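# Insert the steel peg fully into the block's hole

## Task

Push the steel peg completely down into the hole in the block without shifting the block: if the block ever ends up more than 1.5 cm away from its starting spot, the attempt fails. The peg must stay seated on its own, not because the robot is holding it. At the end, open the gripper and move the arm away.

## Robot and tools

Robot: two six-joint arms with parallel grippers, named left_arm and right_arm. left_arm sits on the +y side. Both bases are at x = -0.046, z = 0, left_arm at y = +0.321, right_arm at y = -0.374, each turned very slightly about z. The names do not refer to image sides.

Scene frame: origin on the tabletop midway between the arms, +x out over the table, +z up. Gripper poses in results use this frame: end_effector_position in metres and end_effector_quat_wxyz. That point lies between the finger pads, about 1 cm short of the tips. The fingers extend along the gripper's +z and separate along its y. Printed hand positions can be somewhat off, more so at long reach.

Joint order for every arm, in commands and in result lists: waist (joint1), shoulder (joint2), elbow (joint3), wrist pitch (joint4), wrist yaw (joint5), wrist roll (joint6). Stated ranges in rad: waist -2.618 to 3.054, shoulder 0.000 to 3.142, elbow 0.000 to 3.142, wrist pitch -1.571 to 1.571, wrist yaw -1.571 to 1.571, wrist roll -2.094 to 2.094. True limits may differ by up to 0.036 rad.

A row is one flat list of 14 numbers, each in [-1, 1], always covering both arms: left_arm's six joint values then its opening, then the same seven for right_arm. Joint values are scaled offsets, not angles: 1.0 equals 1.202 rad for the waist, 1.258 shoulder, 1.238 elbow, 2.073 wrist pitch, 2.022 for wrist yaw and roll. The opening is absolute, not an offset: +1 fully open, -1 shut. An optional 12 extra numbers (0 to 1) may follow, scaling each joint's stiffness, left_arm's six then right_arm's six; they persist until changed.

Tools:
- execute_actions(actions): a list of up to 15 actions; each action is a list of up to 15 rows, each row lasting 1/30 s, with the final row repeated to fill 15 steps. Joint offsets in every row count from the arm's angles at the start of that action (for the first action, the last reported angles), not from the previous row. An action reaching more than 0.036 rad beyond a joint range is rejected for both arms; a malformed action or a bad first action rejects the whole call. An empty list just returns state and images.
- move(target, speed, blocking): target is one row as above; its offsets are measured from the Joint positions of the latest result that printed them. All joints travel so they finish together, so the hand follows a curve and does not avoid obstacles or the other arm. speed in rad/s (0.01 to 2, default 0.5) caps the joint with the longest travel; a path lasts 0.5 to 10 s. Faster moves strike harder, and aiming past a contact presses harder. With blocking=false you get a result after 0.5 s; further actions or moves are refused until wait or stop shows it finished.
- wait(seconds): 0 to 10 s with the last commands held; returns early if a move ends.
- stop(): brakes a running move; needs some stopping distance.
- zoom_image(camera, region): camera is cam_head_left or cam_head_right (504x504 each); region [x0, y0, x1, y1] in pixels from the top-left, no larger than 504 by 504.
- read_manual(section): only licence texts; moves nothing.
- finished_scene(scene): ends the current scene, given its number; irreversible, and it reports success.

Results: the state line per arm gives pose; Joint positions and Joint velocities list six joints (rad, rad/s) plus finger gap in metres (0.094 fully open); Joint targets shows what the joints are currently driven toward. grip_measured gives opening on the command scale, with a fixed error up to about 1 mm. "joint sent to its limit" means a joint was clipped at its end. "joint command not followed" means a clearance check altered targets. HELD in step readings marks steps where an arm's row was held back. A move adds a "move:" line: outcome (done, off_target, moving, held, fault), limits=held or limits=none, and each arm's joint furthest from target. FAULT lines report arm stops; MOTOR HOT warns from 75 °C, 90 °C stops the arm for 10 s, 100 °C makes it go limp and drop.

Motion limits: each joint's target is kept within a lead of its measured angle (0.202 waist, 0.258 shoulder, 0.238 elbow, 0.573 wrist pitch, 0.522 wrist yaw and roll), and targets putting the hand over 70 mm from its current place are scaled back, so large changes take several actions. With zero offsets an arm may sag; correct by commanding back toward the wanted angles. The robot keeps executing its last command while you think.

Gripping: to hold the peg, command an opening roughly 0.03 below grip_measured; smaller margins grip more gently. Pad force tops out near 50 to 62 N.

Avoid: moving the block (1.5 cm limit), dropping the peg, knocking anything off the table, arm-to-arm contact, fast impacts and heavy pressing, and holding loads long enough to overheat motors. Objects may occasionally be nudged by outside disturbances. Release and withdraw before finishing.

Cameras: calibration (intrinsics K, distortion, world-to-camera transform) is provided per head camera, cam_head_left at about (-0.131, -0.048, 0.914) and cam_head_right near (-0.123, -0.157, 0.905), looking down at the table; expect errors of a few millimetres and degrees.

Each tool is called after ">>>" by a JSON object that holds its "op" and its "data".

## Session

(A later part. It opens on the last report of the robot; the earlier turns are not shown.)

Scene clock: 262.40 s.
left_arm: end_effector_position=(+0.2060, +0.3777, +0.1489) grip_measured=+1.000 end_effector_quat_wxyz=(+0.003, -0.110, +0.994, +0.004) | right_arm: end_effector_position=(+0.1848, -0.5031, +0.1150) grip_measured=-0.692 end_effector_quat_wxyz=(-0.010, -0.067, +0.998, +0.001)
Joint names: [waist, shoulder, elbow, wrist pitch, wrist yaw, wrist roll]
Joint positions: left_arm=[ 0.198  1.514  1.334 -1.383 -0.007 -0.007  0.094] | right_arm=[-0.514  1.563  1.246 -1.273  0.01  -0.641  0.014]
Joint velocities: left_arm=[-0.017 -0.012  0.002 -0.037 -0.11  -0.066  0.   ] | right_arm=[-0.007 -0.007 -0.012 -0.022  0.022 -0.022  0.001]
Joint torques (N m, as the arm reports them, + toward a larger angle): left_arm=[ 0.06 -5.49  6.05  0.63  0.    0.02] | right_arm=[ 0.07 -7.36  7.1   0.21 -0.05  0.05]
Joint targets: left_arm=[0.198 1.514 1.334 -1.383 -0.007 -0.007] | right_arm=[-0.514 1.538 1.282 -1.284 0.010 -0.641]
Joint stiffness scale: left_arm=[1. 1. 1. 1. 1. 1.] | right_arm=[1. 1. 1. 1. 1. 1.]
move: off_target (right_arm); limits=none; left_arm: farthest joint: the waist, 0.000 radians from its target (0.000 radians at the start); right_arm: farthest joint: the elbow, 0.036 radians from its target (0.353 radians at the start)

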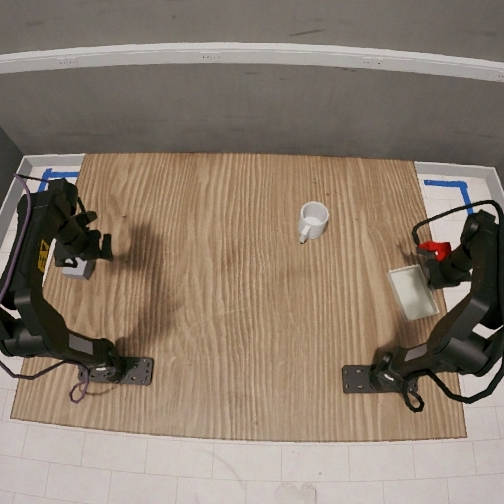

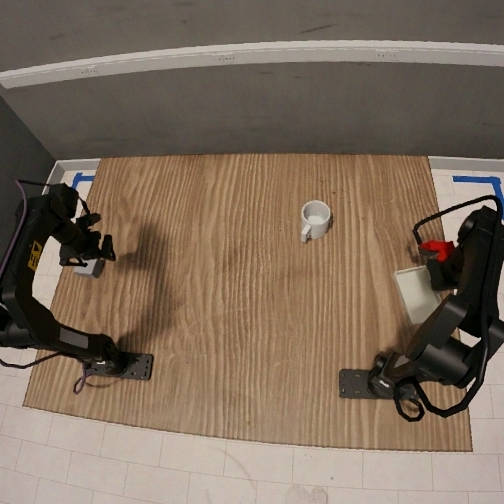

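>>> {"op": "move", "data": {"target": [1.0,0,0,0,0,0,1, 1.0,-0.02,0.03,0.217,-0.005,0.322,-0.85], "speed": 0.8}}

Scene clock: 309.27 s.
left_arm: end_effector_position=(-0.0081, +0.5766, +0.1489) grip_measured=+1.000 end_effector_quat_wxyz=(+0.000, -0.652, +0.758, +0.005) | right_arm: end_effector_position=(+0.2340, -0.1379, +0.1347) grip_measured=-0.691 end_effector_quat_wxyz=(+0.187, -0.336, +0.921, +0.069)
Joint names: [waist, shoulder, elbow, wrist pitch, wrist yaw, wrist roll]
Joint positions: left_arm=[ 1.398  1.514  1.334 -1.383 -0.008 -0.007  0.094] | right_arm=[ 0.689  1.563  1.246 -0.853 -0.001 -0.002  0.015]
Joint velocities: left_arm=[-0.007 -0.002 -0.017  0.037 -0.022  0.022  0.   ] | right_arm=[-0.017 -0.002 -0.002 -0.037  0.037 -0.007 -0.   ]
Joint torques (N m, as the arm reports them, + toward a larger angle): left_arm=[ 0.18 -5.52  6.06  0.64  0.03  0.02] | right_arm=[-0.24 -8.19  7.84  1.3  -0.05  0.14]
Joint targets: left_arm=[1.400 1.514 1.334 -1.383 -0.006 -0.007] | right_arm=[0.687 1.538 1.284 -0.823 -0.000 0.010]
Joint stiffness scale: left_arm=[1. 1. 1. 1. 1. 1.] | right_arm=[1. 1. 1. 1. 1. 1.]
move: off_target (right_arm); limits=none; left_arm: farthest joint: the waist, 0.002 radians from its target (1.202 radians at the start); right_arm: farthest joint: the elbow, 0.037 radians from its target (0.037 radians at the start)

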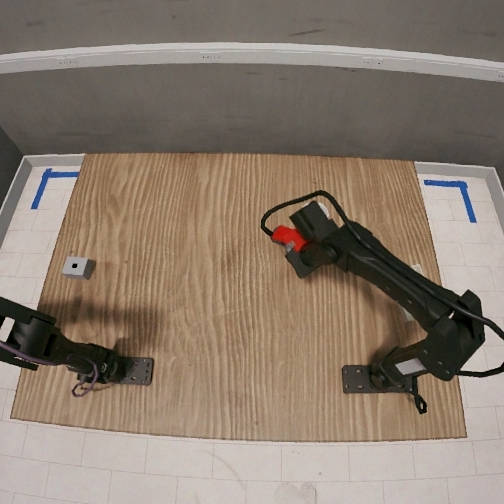

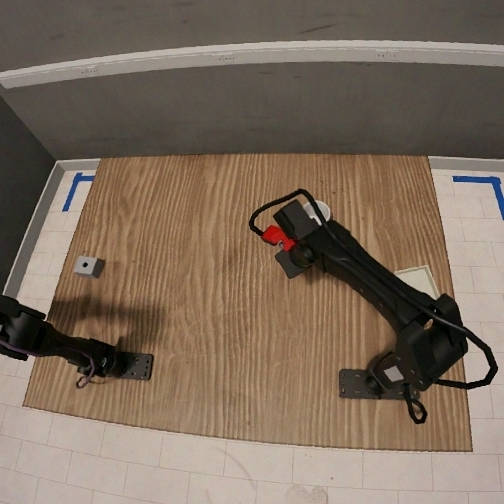

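>>> {"op": "move", "data": {"target": [0,0,0,0,0,0,1, 0.335,0.611,-0.07,1.0,0,0,-0.85], "speed": 0.8}}

>>> {"op": "zoom_image", "data": {"camera": "cam_head_left", "region": [100, 180, 300, 380]}}

>>> {"op": "zoom_image", "data": {"camera": "cam_head_right", "region": [80, 180, 280, 380]}}

Scene clock: 324.70 s.
left_arm: end_effector_position=(-0.0081, +0.5766, +0.1489) grip_measured=+1.000 end_effector_quat_wxyz=(+0.000, -0.652, +0.758, +0.005) | right_arm: end_effector_position=(+0.2274, +0.1630, +0.1047) grip_measured=-0.691 end_effector_quat_wxyz=(+0.603, -0.370, +0.603, +0.368)
Joint names: [waist, shoulder, elbow, wrist pitch, wrist yaw, wrist roll]
Joint positions: left_arm=[ 1.398  1.514  1.334 -1.383 -0.008 -0.007  0.094] | right_arm=[ 1.09   2.342  1.169  1.171 -0.001 -0.001  0.015]
Joint velocities: left_arm=[-0.012 -0.002 -0.007  0.007  0.007 -0.007  0.   ] | right_arm=[-0.002  0.007  0.002  0.022 -0.007 -0.037  0.   ]
Joint torques (N m, as the arm reports them, + toward a larger angle): left_arm=[ 0.03 -5.5   6.02  0.62  0.    0.01] | right_arm=[  0.13 -12.57   3.73   2.38   0.02   0.  ]
Joint targets: left_arm=[1.398 1.514 1.334 -1.383 -0.008 -0.007] | right_arm=[1.092 2.332 1.160 1.220 -0.002 -0.002]
Joint stiffness scale: left_arm=[1. 1. 1. 1. 1. 1.] | right_arm=[1. 1. 1. 1. 1. 1.]
move: off_target (right_arm); limits=none; left_arm: farthest joint: the waist, 0.000 radians from its target (0.000 radians at the start); right_arm: farthest joint: the wrist pitch, 0.049 radians from its target (2.073 radians at the start)

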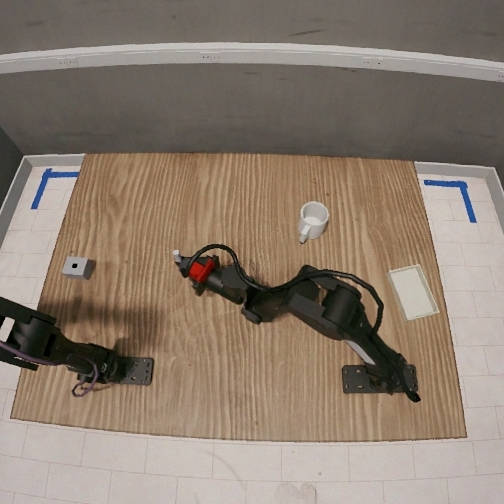

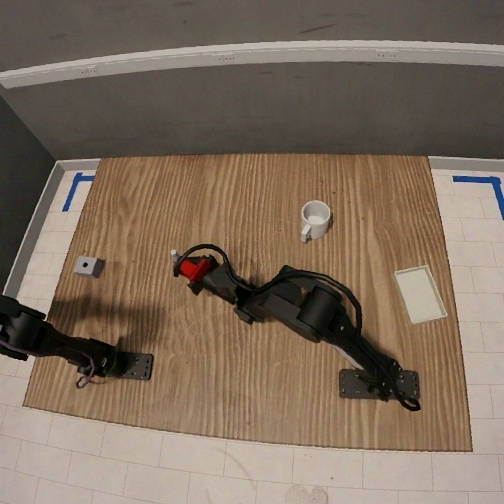

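Region (100, 180, 300, 380) of cam_head_left's 504x504 image, scaled by 2.520, with more detail than that image has.

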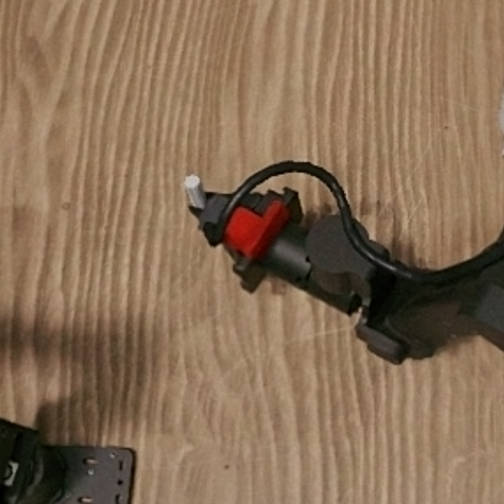

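Region (80, 180, 280, 380) of cam_head_right's 504x504 image, scaled by 2.520, with more detail than that image has.

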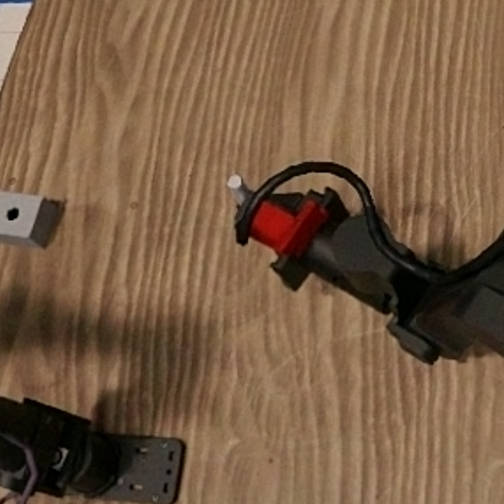

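>>> {"op": "move", "data": {"target": [-1.0,0.172,0.295,-0.052,0,0.755,1, 0,-0.008,-0.007,0.024,0,0,-0.85], "speed": 1.0}}

Scene clock: 366.67 s.
left_arm: end_effector_position=(+0.2637, +0.3901, +0.1763) grip_measured=+1.000 end_effector_quat_wxyz=(+0.008, +0.606, +0.795, +0.018) | right_arm: end_effector_position=(+0.2274, +0.1630, +0.1049) grip_measured=-0.691 end_effector_quat_wxyz=(+0.603, -0.370, +0.603, +0.369)
Joint names: [waist, shoulder, elbow, wrist pitch, wrist yaw, wrist roll]
Joint positions: left_arm=[ 0.195  1.723  1.662 -1.471 -0.011  1.513  0.094] | right_arm=[ 1.09   2.342  1.169  1.172 -0.001 -0.001  0.015]
Joint velocities: left_arm=[-0.007 -0.012 -0.002  0.022  0.007  0.066  0.   ] | right_arm=[-0.002  0.027  0.002  0.022 -0.037  0.022  0.001]
Joint torques (N m, as the arm reports them, + toward a larger angle): left_arm=[ 0.1  -6.78  9.05  0.51  0.04  0.1 ] | right_arm=[  0.09 -12.6    3.62   2.32  -0.01  -0.04]
Joint targets: left_arm=[0.196 1.731 1.699 -1.491 -0.008 1.520] | right_arm=[1.090 2.332 1.160 1.221 -0.001 -0.001]
Joint stiffness scale: left_arm=[1. 1. 1. 1. 1. 1.] | right_arm=[1. 1. 1. 1. 1. 1.]
move: off_target (left_arm, right_arm); limits=none; left_arm: farthest joint: the elbow, 0.037 radians from its target (0.365 radians at the start); right_arm: farthest joint: the wrist pitch, 0.049 radians from its target (0.049 radians at the start)

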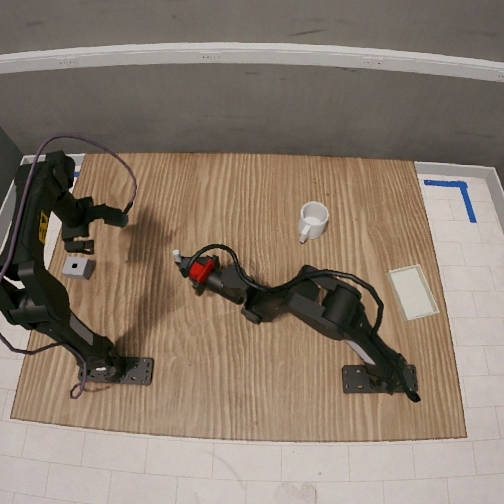

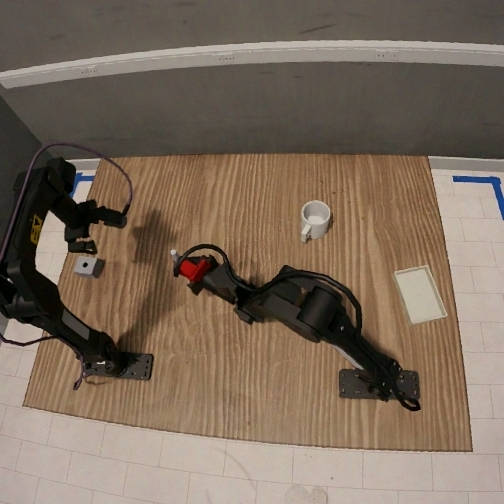

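>>> {"op": "move", "data": {"target": [-0.611,0.025,0.034,-0.019,0.006,-1.0,1, 0,-0.008,-0.007,0.024,0,0,-0.85], "speed": 1.2}}

>>> {"op": "move", "data": {"target": [0,0.005,0.03,-0.008,0.0,-0.55,0.2, 0,-0.008,-0.007,0.024,0,0,-0.85], "speed": 1.2}}

>>> {"op": "zoom_image", "data": {"camera": "cam_head_left", "region": [100, 160, 260, 320]}}

>>> {"op": "zoom_image", "data": {"camera": "cam_head_right", "region": [90, 160, 250, 320]}}

Scene clock: 385.40 s.
left_arm: end_effector_position=(+0.2241, +0.1824, +0.1700) grip_measured=+1.000 end_effector_quat_wxyz=(-0.009, +0.003, +0.999, +0.031) | right_arm: end_effector_position=(+0.2272, +0.1603, +0.1014) grip_measured=-0.691 end_effector_quat_wxyz=(+0.602, -0.369, +0.606, +0.366)
Joint names: [waist, shoulder, elbow, wrist pitch, wrist yaw, wrist roll]
Joint positions: left_arm=[-0.519  1.745  1.662 -1.532 -0.046 -0.499  0.094] | right_arm=[ 1.09   2.342  1.156  1.177  0.004 -0.001  0.015]
Joint velocities: left_arm=[ 0.007  0.017 -0.007 -0.022  0.022  0.051  0.   ] | right_arm=[-0.017  0.007 -0.012  0.022 -0.066  0.022 -0.001]
Joint torques (N m, as the arm reports them, + toward a larger angle): left_arm=[-1.9  -6.8   9.26  0.73  0.54 -0.1 ] | right_arm=[ -0.11 -12.48   4.75   2.35  -0.02   0.02]
Joint targets: left_arm=[-0.540 1.754 1.704 -1.511 0.001 -0.509] | right_arm=[1.090 2.332 1.160 1.222 -0.001 -0.001]
Joint stiffness scale: left_arm=[1. 1. 1. 1. 1. 1.] | right_arm=[1. 1. 1. 1. 1. 1.]
move: off_target (left_arm, right_arm); limits=none; left_arm: farthest joint: the wrist yaw, 0.047 radians from its target (0.012 radians at the start); right_arm: farthest joint: the wrist pitch, 0.045 radians from its target (0.050 radians at the start)

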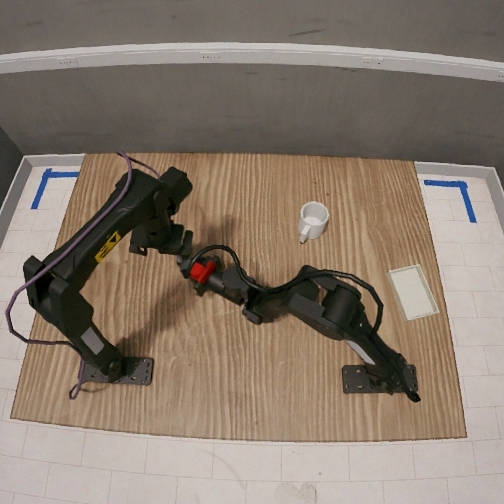

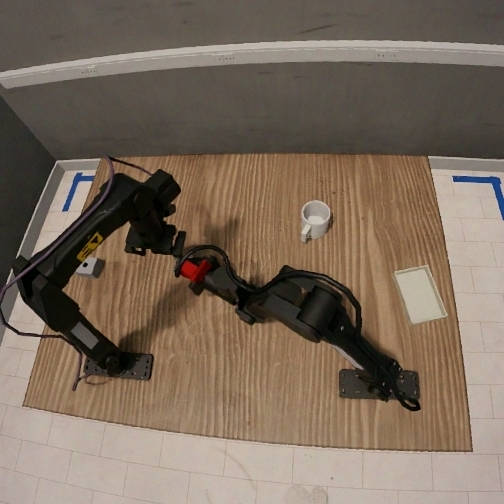

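Scene clock: 387.33 s.
left_arm: end_effector_position=(+0.2242, +0.1827, +0.1700) grip_measured=+0.202 end_effector_quat_wxyz=(+0.009, -0.522, +0.852, +0.031) | right_arm: end_effector_position=(+0.2272, +0.1603, +0.1011) grip_measured=-0.691 end_effector_quat_wxyz=(+0.602, -0.369, +0.606, +0.365)
Joint names: [waist, shoulder, elbow, wrist pitch, wrist yaw, wrist roll]
Joint positions: left_arm=[-0.519  1.745  1.662 -1.533 -0.047 -1.603  0.056] | right_arm=[ 1.09   2.343  1.156  1.178  0.005 -0.001  0.015]
Joint velocities: left_arm=[-0.017 -0.012 -0.022  0.051 -0.007 -0.037  0.001] | right_arm=[-0.012  0.002  0.017 -0.066  0.022 -0.007 -0.001]
Joint torques (N m, as the arm reports them, + toward a larger angle): left_arm=[-0.02 -7.    8.87  0.38  0.   -0.04] | right_arm=[ -0.09 -12.38   3.79   2.36   0.01   0.01]
Joint targets: left_arm=[-0.519 1.752 1.699 -1.549 -0.046 -1.611] | right_arm=[1.090 2.332 1.148 1.227 0.005 -0.001]
Joint stiffness scale: left_arm=[1. 1. 1. 1. 1. 1.] | right_arm=[1. 1. 1. 1. 1. 1.]
move: off_target (left_arm, right_arm); limits=none; left_arm: farthest joint: the elbow, 0.037 radians from its target (0.037 radians at the start); right_arm: farthest joint: the wrist pitch, 0.049 radians from its target (0.050 radians at the start)

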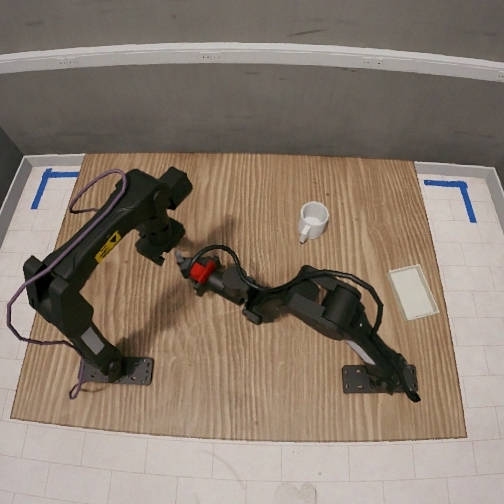

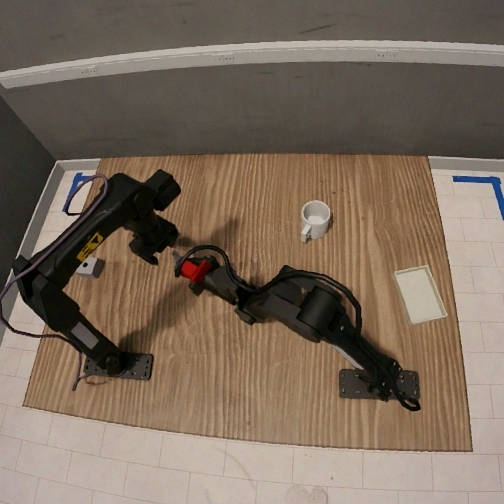

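Region (100, 160, 260, 320) of cam_head_left's 504x504 image, scaled by 3.150, with more detail than that image has.

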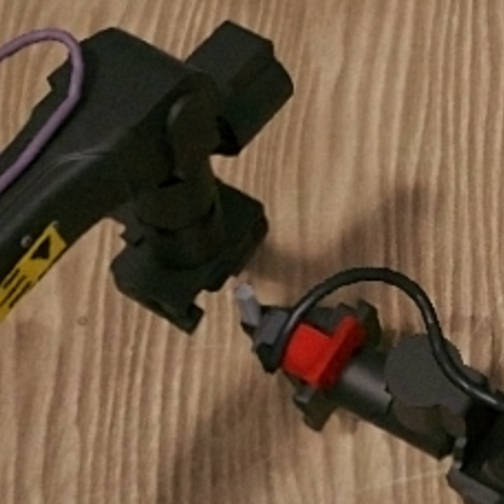

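Region (90, 160, 250, 320) of cam_head_right's 504x504 image, scaled by 3.150, with more detail than that image has.

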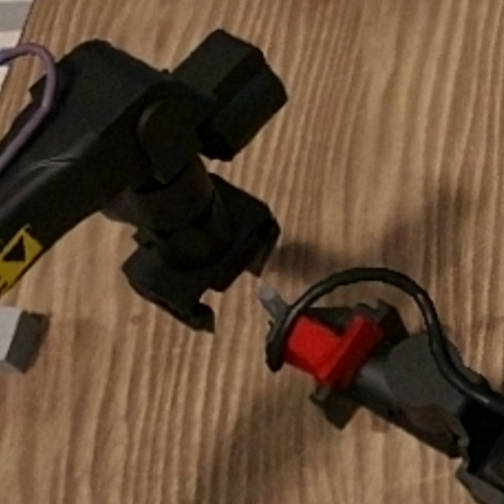

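>>> {"op": "move", "data": {"target": [-0.021,0.005,0.03,0.028,0.028,-0.004,0.2, 0,-0.008,-0.007,0.024,0,0,-0.85], "speed": 0.3}}

>>> {"op": "zoom_image", "data": {"camera": "cam_head_left", "region": [100, 160, 260, 320]}}

>>> {"op": "zoom_image", "data": {"camera": "cam_head_right", "region": [90, 160, 250, 320]}}

Scene clock: 400.17 s.
left_arm: end_effector_position=(+0.2269, +0.1633, +0.1695) grip_measured=+0.202 end_effector_quat_wxyz=(-0.003, -0.515, +0.857, -0.003) | right_arm: end_effector_position=(+0.2272, +0.1603, +0.1012) grip_measured=-0.691 end_effector_quat_wxyz=(+0.602, -0.369, +0.606, +0.366)
Joint names: [waist, shoulder, elbow, wrist pitch, wrist yaw, wrist roll]
Joint positions: left_arm=[-0.538  1.745  1.662 -1.485  0.007 -1.605  0.056] | right_arm=[ 1.09   2.343  1.156  1.178  0.005 -0.001  0.015]
Joint velocities: left_arm=[-0.002  0.002 -0.007 -0.066 -0.007  0.007 -0.001] | right_arm=[ 0.007  0.007  0.002 -0.081 -0.037  0.051 -0.   ]
Joint torques (N m, as the arm reports them, + toward a larger angle): left_arm=[-0.51 -7.04  8.96  0.75  0.06 -0.05] | right_arm=[  0.1  -12.48   3.99   2.32  -0.03   0.02]
Joint targets: left_arm=[-0.544 1.752 1.699 -1.474 0.010 -1.611] | right_arm=[1.090 2.333 1.148 1.227 0.005 -0.001]
Joint stiffness scale: left_arm=[1. 1. 1. 1. 1. 1.] | right_arm=[1. 1. 1. 1. 1. 1.]
move: off_target (left_arm, right_arm); limits=none; left_arm: farthest joint: the elbow, 0.037 radians from its target (0.037 radians at the start); right_arm: farthest joint: the wrist pitch, 0.050 radians from its target (0.050 radians at the start)

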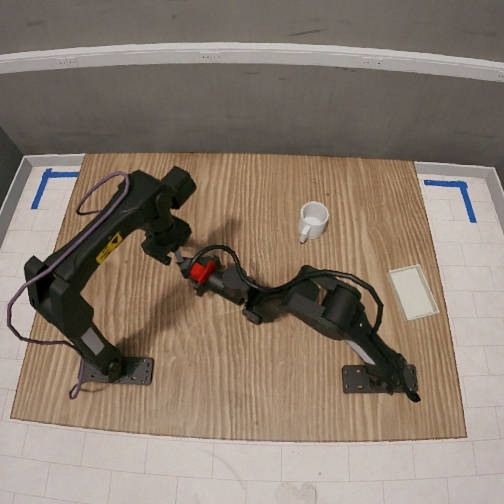

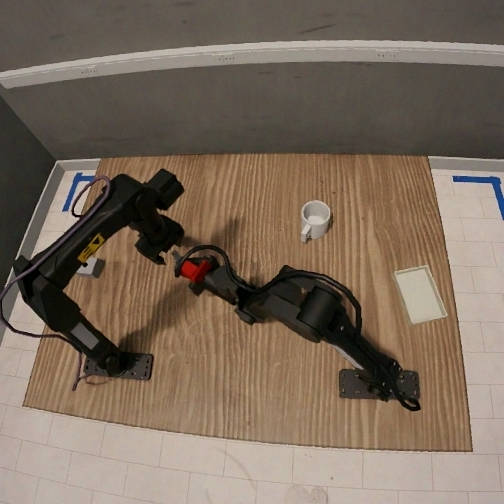

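Region (100, 160, 260, 320) of cam_head_left's 504x504 image, scaled by 3.150, with more detail than that image has.

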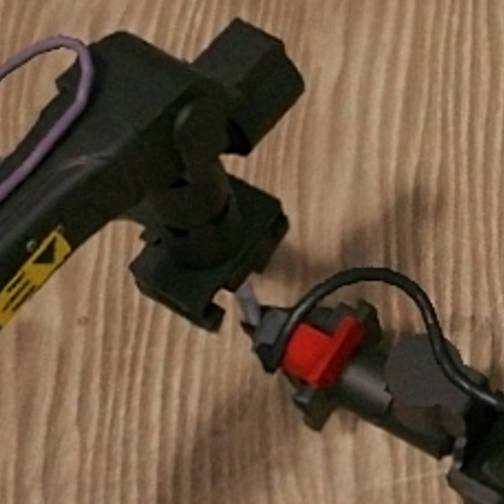

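Region (90, 160, 250, 320) of cam_head_right's 504x504 image, scaled by 3.150, with more detail than that image has.

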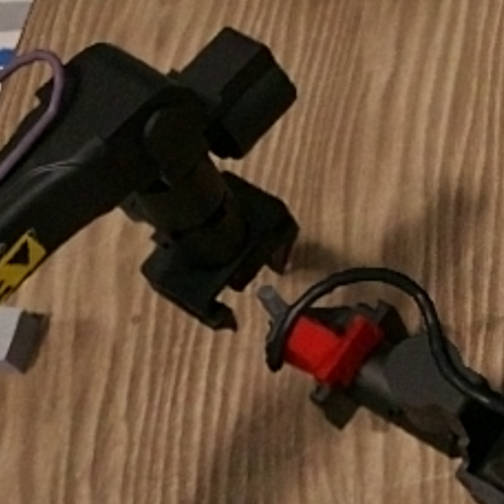

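>>> {"op": "move", "data": {"target": [-0.004,-0.025,-0.1365,0.074,0,-0.003,0.2, 0,-0.008,-0.007,0.024,0,0,-0.85], "speed": 0.25}}

>>> {"op": "zoom_image", "data": {"camera": "cam_head_left", "region": [120, 190, 240, 310]}}

>>> {"op": "zoom_image", "data": {"camera": "cam_head_right", "region": [110, 190, 230, 310]}}

Scene clock: 411.17 s.
left_arm: end_effector_position=(+0.2276, +0.1627, +0.1315) grip_measured=+0.202 end_effector_quat_wxyz=(-0.005, -0.515, +0.857, +0.001) | right_arm: end_effector_position=(+0.2272, +0.1603, +0.1014) grip_measured=-0.691 end_effector_quat_wxyz=(+0.602, -0.369, +0.606, +0.366)
Joint names: [waist, shoulder, elbow, wrist pitch, wrist yaw, wrist roll]
Joint positions: left_arm=[-0.538  1.745  1.51  -1.342  0.008 -1.605  0.056] | right_arm=[ 1.09   2.343  1.156  1.179  0.005 -0.001  0.015]
Joint velocities: left_arm=[-0.007 -0.002 -0.002 -0.051  0.051  0.022  0.001] | right_arm=[-0.007  0.007 -0.002  0.007 -0.022  0.051  0.   ]
Joint torques (N m, as the arm reports them, + toward a larger angle): left_arm=[ -0.4  -10.02   4.61   0.73   0.01  -0.03] | right_arm=[ -0.06 -12.62   3.67   2.33   0.    -0.01]
Joint targets: left_arm=[-0.543 1.714 1.493 -1.332 0.007 -1.611] | right_arm=[1.090 2.333 1.148 1.228 0.005 -0.001]
Joint stiffness scale: left_arm=[1. 1. 1. 1. 1. 1.] | right_arm=[1. 1. 1. 1. 1. 1.]
move: off_target (left_arm, right_arm); limits=none; left_arm: farthest joint: the shoulder, 0.032 radians from its target (0.032 radians at the start); right_arm: farthest joint: the wrist pitch, 0.049 radians from its target (0.049 radians at the start)

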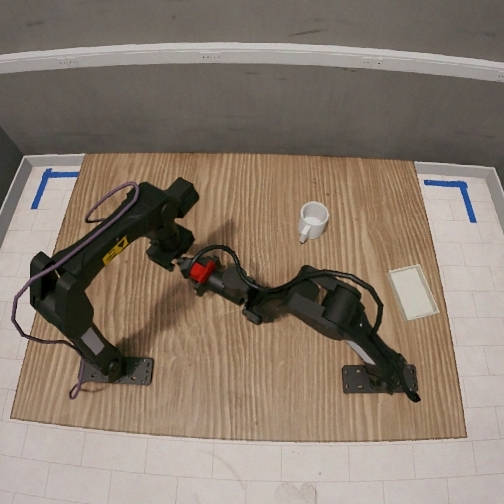

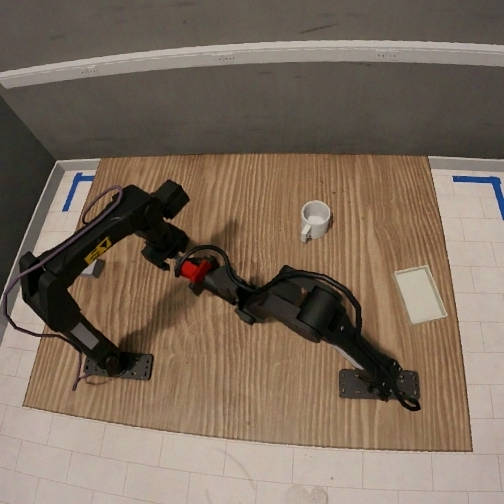

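Region (120, 190, 240, 310) of cam_head_left's 504x504 image, scaled by 4.200, with more detail than that image has.

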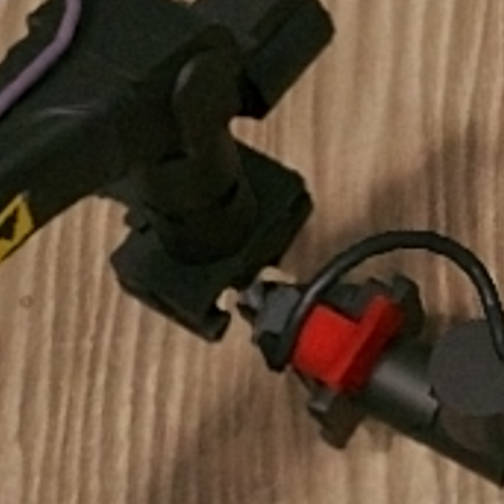

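Region (110, 190, 230, 310) of cam_head_right's 504x504 image, scaled by 4.200, with more detail than that image has.

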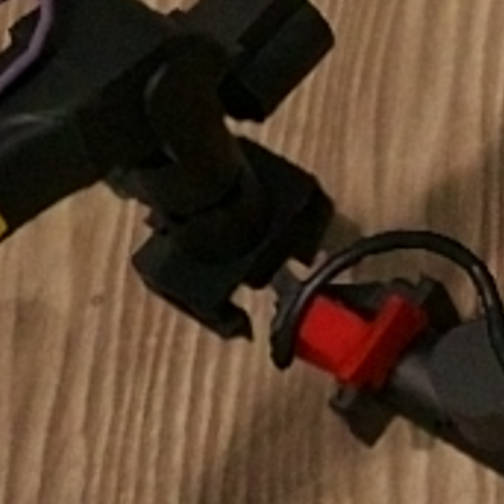

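>>> {"op": "move", "data": {"target": [-0.004,-0.025,-0.013,0.005,0,-0.003,-0.85, 0,-0.008,-0.007,0.024,0,0,-0.85], "speed": 0.25}}

Scene clock: 417.47 s.
left_arm: end_effector_position=(+0.2320, +0.1602, +0.1315) grip_measured=-0.699 end_effector_quat_wxyz=(-0.000, -0.515, +0.857, -0.008) | right_arm: end_effector_position=(+0.2226, +0.1627, +0.1010) grip_measured=-0.691 end_effector_quat_wxyz=(+0.599, -0.375, +0.603, +0.370)
Joint names: [waist, shoulder, elbow, wrist pitch, wrist yaw, wrist roll]
Joint positions: left_arm=[-0.538  1.745  1.51  -1.322  0.008 -1.606  0.014] | right_arm=[ 1.095  2.343  1.156  1.177 -0.007 -0.004  0.015]
Joint velocities: left_arm=[-0.002  0.002 -0.012 -0.007 -0.095  0.037 -0.   ] | right_arm=[ 0.012 -0.007 -0.007 -0.007  0.037 -0.037  0.   ]
Joint torques (N m, as the arm reports them, + toward a larger angle): left_arm=[-0.43 -9.95  4.76  0.55  0.02 -0.02] | right_arm=[ -0.49 -12.31   3.74   2.45   0.08   0.09]
Joint targets: left_arm=[-0.543 1.714 1.494 -1.332 0.008 -1.611] | right_arm=[1.090 2.333 1.148 1.229 0.004 -0.001]
Joint stiffness scale: left_arm=[1. 1. 1. 1. 1. 1.] | right_arm=[1. 1. 1. 1. 1. 1.]
move: off_target (left_arm, right_arm); limits=none; left_arm: farthest joint: the shoulder, 0.032 radians from its target (0.032 radians at the start); right_arm: farthest joint: the wrist pitch, 0.052 radians from its target (0.050 radians at the start)

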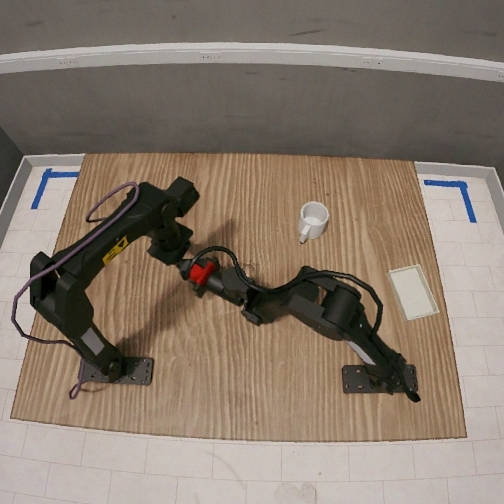

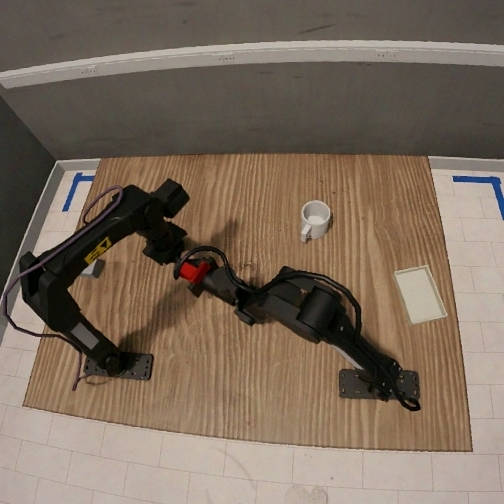

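>>> {"op": "move", "data": {"target": [-0.004,-0.025,-0.013,-0.005,0,-0.003,-0.85, -0.004,-0.008,-0.007,0.024,0.005,0,0.4], "speed": 0.25}}

>>> {"op": "move", "data": {"target": [-0.004,-0.025,-0.013,-0.005,0,-0.003,-0.85, 0,-0.14,-0.313,0.138,0,0,0.4], "speed": 0.5}}

>>> {"op": "zoom_image", "data": {"camera": "cam_head_right", "region": [110, 190, 230, 310]}}

Scene clock: 430.97 s.
left_arm: end_effector_position=(+0.2321, +0.1601, +0.1315) grip_measured=-0.699 end_effector_quat_wxyz=(+0.000, -0.515, +0.857, -0.008) | right_arm: end_effector_position=(+0.2230, +0.1624, +0.1079) grip_measured=+0.397 end_effector_quat_wxyz=(+0.608, -0.370, +0.595, +0.374)
Joint names: [waist, shoulder, elbow, wrist pitch, wrist yaw, wrist roll]
Joint positions: left_arm=[-0.538  1.745  1.51  -1.322  0.008 -1.606  0.014] | right_arm=[ 1.095  2.343  1.156  1.205 -0.004 -0.004  0.066]
Joint velocities: left_arm=[-0.002 -0.002 -0.012 -0.051 -0.007  0.022 -0.   ] | right_arm=[-0.007  0.002  0.002  0.037 -0.022 -0.007 -0.001]
Joint torques (N m, as the arm reports them, + toward a larger angle): left_arm=[-0.4  -9.99  4.76  0.54  0.01 -0.03] | right_arm=[ -0.37 -12.16   3.63   2.03   0.03   0.04]
Joint targets: left_arm=[-0.543 1.714 1.494 -1.332 0.008 -1.612] | right_arm=[1.090 2.333 1.148 1.227 0.003 -0.004]
Joint stiffness scale: left_arm=[1. 1. 1. 1. 1. 1.] | right_arm=[1. 1. 1. 1. 1. 1.]
move: off_target (left_arm, right_arm); limits=none; left_arm: farthest joint: the shoulder, 0.032 radians from its target (0.032 radians at the start); right_arm: farthest joint: the wrist pitch, 0.022 radians from its target (0.050 radians at the start)

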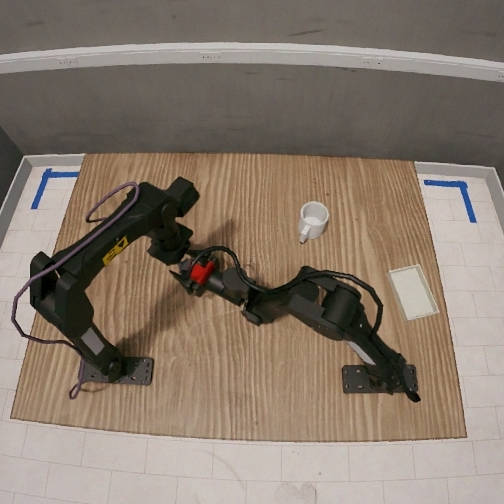

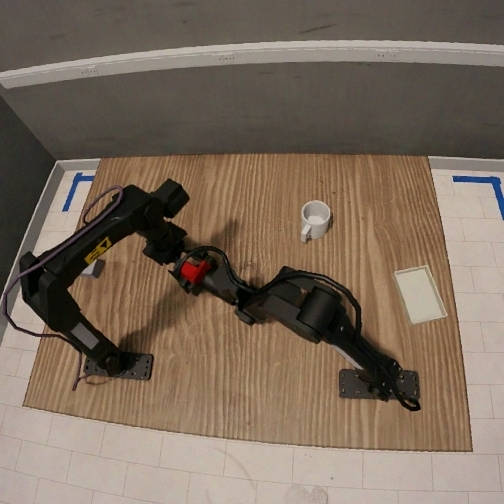

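Scene clock: 432.43 s.
left_arm: end_effector_position=(+0.2321, +0.1601, +0.1315) grip_measured=-0.699 end_effector_quat_wxyz=(+0.000, -0.515, +0.857, -0.008) | right_arm: end_effector_position=(+0.1874, +0.0920, +0.1146) grip_measured=+0.397 end_effector_quat_wxyz=(+0.620, -0.362, +0.583, +0.381)
Joint names: [waist, shoulder, elbow, wrist pitch, wrist yaw, wrist roll]
Joint positions: left_arm=[-0.538  1.745  1.51  -1.322  0.008 -1.606  0.014] | right_arm=[ 1.095  2.198  0.787  1.469 -0.004 -0.004  0.066]
Joint velocities: left_arm=[ 0.022 -0.007  0.012  0.037 -0.007  0.022 -0.002] | right_arm=[ 0.002 -0.007 -0.002  0.007  0.081 -0.051  0.001]
Joint torques (N m, as the arm reports them, + toward a larger angle): left_arm=[ -0.4  -10.04   4.75   0.54   0.02  -0.03] | right_arm=[  0.03 -11.91   2.51   2.08   0.04   0.01]
Joint targets: left_arm=[-0.543 1.714 1.494 -1.332 0.008 -1.612] | right_arm=[1.095 2.166 0.769 1.491 -0.004 -0.004]
Joint stiffness scale: left_arm=[1. 1. 1. 1. 1. 1.] | right_arm=[1. 1. 1. 1. 1. 1.]
move: off_target (left_arm, right_arm); limits=none; left_arm: farthest joint: the shoulder, 0.032 radians from its target (0.032 radians at the start); right_arm: farthest joint: the shoulder, 0.031 radians from its target (0.176 radians at the start)

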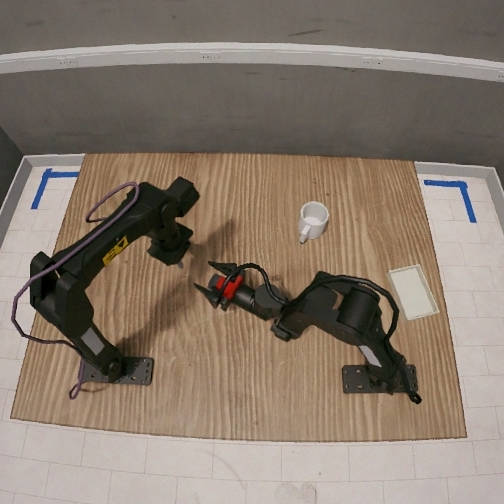

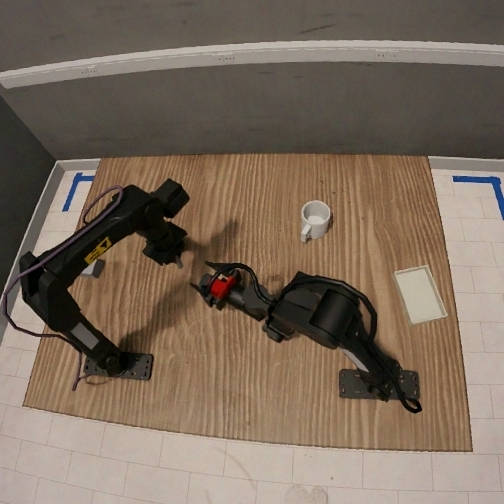

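Region (110, 190, 230, 310) of cam_head_right's 504x504 image, scaled by 4.200, with more detail than that image has.

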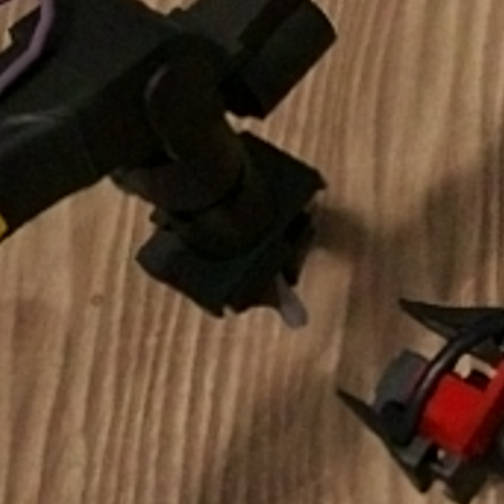

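>>> {"op": "move", "data": {"target": [0.894,-0.025,0.0,-0.016,-0.004,0.577,-0.85, -0.495,-0.714,0.172,-0.564,0,0,0.4], "speed": 0.7}}

>>> {"op": "zoom_image", "data": {"camera": "cam_head_right", "region": [20, 190, 140, 310]}}

>>> {"op": "zoom_image", "data": {"camera": "cam_head_left", "region": [10, 190, 130, 310]}}

Scene clock: 455.10 s.
left_arm: end_effector_position=(+0.2226, +0.4886, +0.1315) grip_measured=-0.699 end_effector_quat_wxyz=(-0.002, -0.480, +0.878, -0.000) | right_arm: end_effector_position=(+0.3476, -0.1506, +0.3345) grip_measured=+0.397 end_effector_quat_wxyz=(+0.667, -0.186, +0.699, +0.175)
Joint names: [waist, shoulder, elbow, wrist pitch, wrist yaw, wrist roll]
Joint positions: left_arm=[ 0.539  1.745  1.51  -1.34   0.    -0.446  0.014] | right_arm=[ 0.504  1.317  0.967  0.302 -0.005 -0.004  0.066]
Joint velocities: left_arm=[-0.012 -0.002  0.012 -0.022 -0.051 -0.066  0.   ] | right_arm=[ 0.007 -0.012 -0.002 -0.051  0.037  0.007 -0.   ]
Joint torques (N m, as the arm reports them, + toward a larger angle): left_arm=[-0.25 -9.96  6.02  0.46  0.01  0.06] | right_arm=[-0.55 -6.15  7.95  1.91  0.05 -0.02]
Joint targets: left_arm=[0.537 1.714 1.510 -1.355 -0.000 -0.439] | right_arm=[0.500 1.299 1.000 0.300 -0.004 -0.004]
Joint stiffness scale: left_arm=[1. 1. 1. 1. 1. 1.] | right_arm=[1. 1. 1. 1. 1. 1.]
move: off_target (left_arm, right_arm); limits=none; left_arm: farthest joint: the shoulder, 0.032 radians from its target (0.032 radians at the start); right_arm: farthest joint: the elbow, 0.033 radians from its target (0.213 radians at the start)

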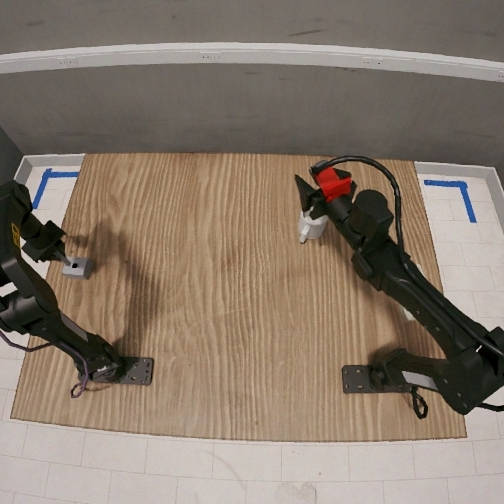

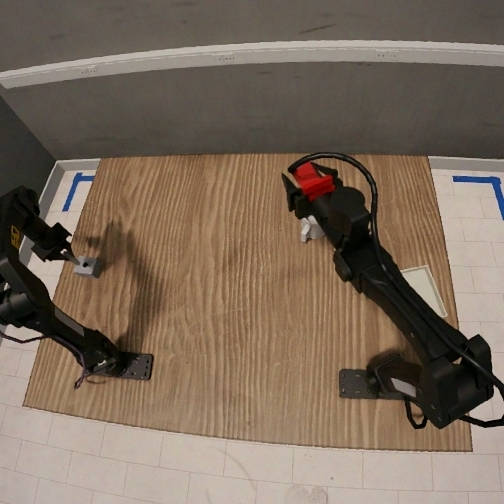

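Region (20, 190, 140, 310) of cam_head_right's 504x504 image, scaled by 4.200, with more detail than that image has.

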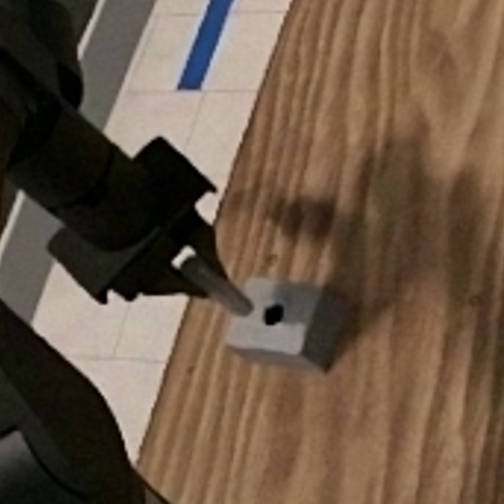

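Region (10, 190, 130, 310) of cam_head_left's 504x504 image, scaled by 4.200, with more detail than that image has.

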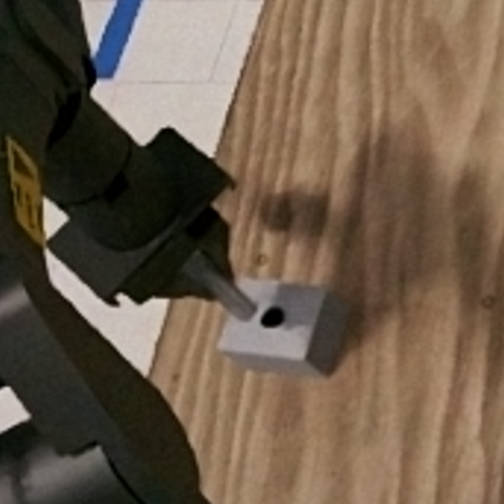

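>>> {"op": "move", "data": {"target": [-0.027,0.01,-0.066,0.044,0,0,-0.85, 0,-0.014,0.027,0,0,0,0.4], "speed": 0.2}}

>>> {"op": "zoom_image", "data": {"camera": "cam_head_right", "region": [40, 220, 130, 310]}}

>>> {"op": "zoom_image", "data": {"camera": "cam_head_left", "region": [30, 220, 120, 310]}}

Scene clock: 482.90 s.
left_arm: end_effector_position=(+0.2283, +0.4821, +0.1104) grip_measured=-0.699 end_effector_quat_wxyz=(-0.004, -0.468, +0.884, -0.000) | right_arm: end_effector_position=(+0.3476, -0.1506, +0.3344) grip_measured=+0.397 end_effector_quat_wxyz=(+0.667, -0.186, +0.700, +0.175)
Joint names: [waist, shoulder, elbow, wrist pitch, wrist yaw, wrist roll]
Joint positions: left_arm=[ 0.512  1.759  1.442 -1.263  0.    -0.445  0.014] | right_arm=[ 0.504  1.317  0.967  0.302 -0.005 -0.004  0.066]
Joint velocities: left_arm=[-0.012  0.002 -0.017  0.037  0.022 -0.022 -0.   ] | right_arm=[-0.012 -0.007 -0.012  0.022 -0.051 -0.051  0.   ]
Joint torques (N m, as the arm reports them, + toward a larger angle): left_arm=[-0.59 -7.76  4.94  0.74  0.01  0.02] | right_arm=[ 0.04 -5.92  8.11  1.87  0.    0.03]
Joint targets: left_arm=[0.506 1.758 1.429 -1.249 0.000 -0.446] | right_arm=[0.504 1.300 1.000 0.302 -0.005 -0.004]
Joint stiffness scale: left_arm=[1. 1. 1. 1. 1. 1.] | right_arm=[1. 1. 1. 1. 1. 1.]
move: off_target (right_arm); limits=none; left_arm: farthest joint: the wrist pitch, 0.015 radians from its target (0.091 radians at the start); right_arm: farthest joint: the elbow, 0.034 radians from its target (0.034 radians at the start)

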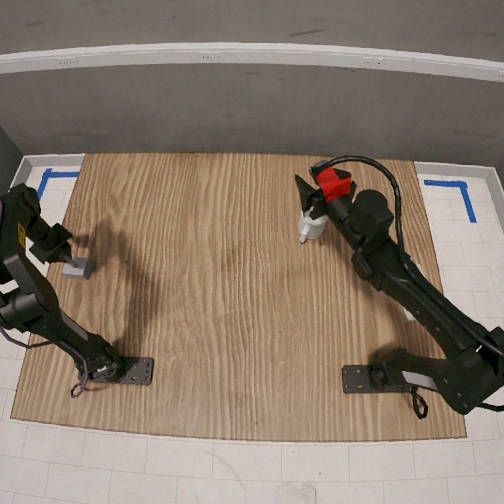

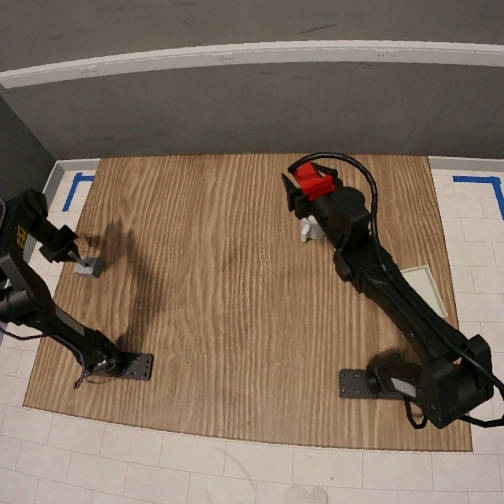

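Region (40, 220, 130, 310) of cam_head_right's 504x504 image, scaled by 5.600, with more detail than that image has.

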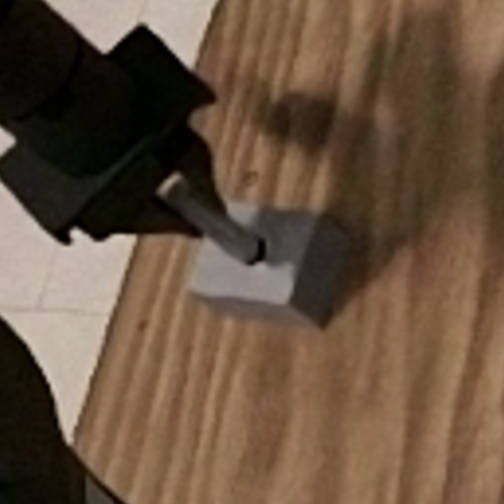

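Region (30, 220, 120, 310) of cam_head_left's 504x504 image, scaled by 5.600, with more detail than that image has.

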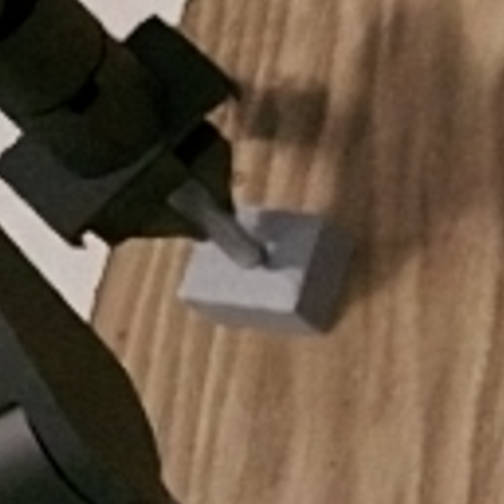

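>>> {"op": "move", "data": {"target": [-0.004,0.0,-0.062,0.0405,0,0,-0.85, 0,-0.014,0.027,0,0,0,0.4], "speed": 0.1}}

>>> {"op": "zoom_image", "data": {"camera": "cam_head_right", "region": [40, 220, 130, 310]}}

>>> {"op": "zoom_image", "data": {"camera": "cam_head_left", "region": [30, 220, 120, 310]}}

Scene clock: 500.77 s.
left_arm: end_effector_position=(+0.2286, +0.4823, +0.0950) grip_measured=-0.699 end_effector_quat_wxyz=(-0.000, -0.468, +0.884, -0.000) | right_arm: end_effector_position=(+0.3476, -0.1506, +0.3344) grip_measured=+0.397 end_effector_quat_wxyz=(+0.667, -0.186, +0.700, +0.175)
Joint names: [waist, shoulder, elbow, wrist pitch, wrist yaw, wrist roll]
Joint positions: left_arm=[ 0.512  1.759  1.381 -1.194  0.    -0.445  0.014] | right_arm=[ 0.504  1.317  0.967  0.302 -0.005 -0.004  0.066]
Joint velocities: left_arm=[-0.022 -0.002 -0.007  0.007  0.051 -0.022 -0.001] | right_arm=[ 0.017 -0.007 -0.012  0.022 -0.066  0.007  0.   ]
Joint torques (N m, as the arm reports them, + toward a larger angle): left_arm=[-0.4  -7.66  4.73  0.77  0.01  0.03] | right_arm=[-0.01 -6.1   8.25  1.9   0.01  0.02]
Joint targets: left_arm=[0.508 1.759 1.366 -1.179 0.000 -0.445] | right_arm=[0.504 1.300 1.000 0.302 -0.005 -0.004]
Joint stiffness scale: left_arm=[1. 1. 1. 1. 1. 1.] | right_arm=[1. 1. 1. 1. 1. 1.]
move: off_target (right_arm); limits=none; left_arm: farthest joint: the elbow, 0.016 radians from its target (0.077 radians at the start); right_arm: farthest joint: the elbow, 0.034 radians from its target (0.034 radians at the start)

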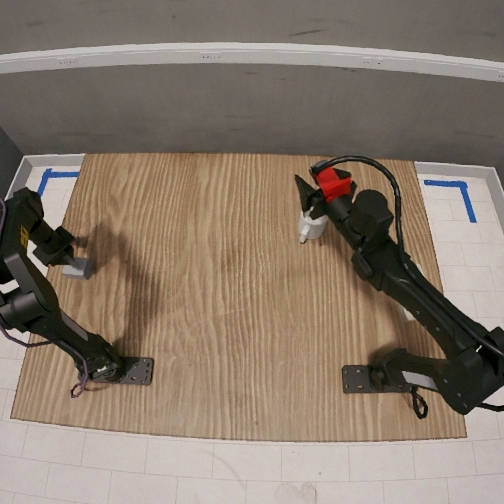

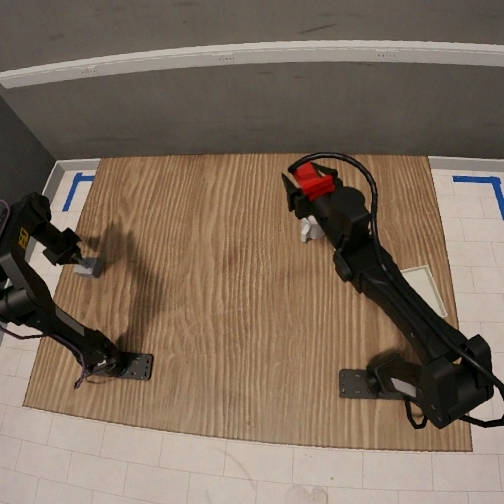

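Region (40, 220, 130, 310) of cam_head_right's 504x504 image, scaled by 5.600, with more detail than that image has.

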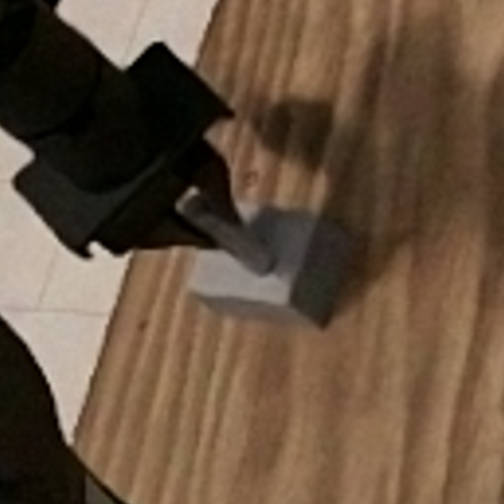

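Region (30, 220, 120, 310) of cam_head_left's 504x504 image, scaled by 5.600, with more detail than that image has.

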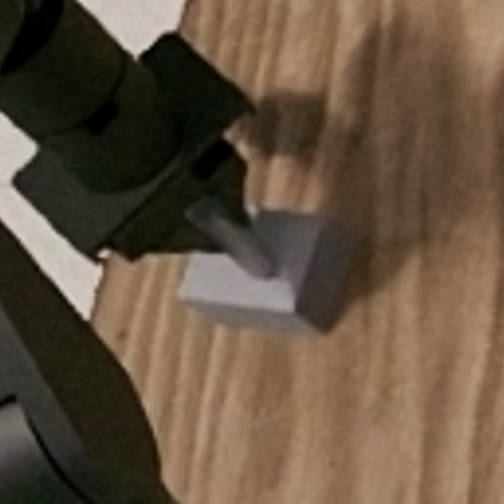

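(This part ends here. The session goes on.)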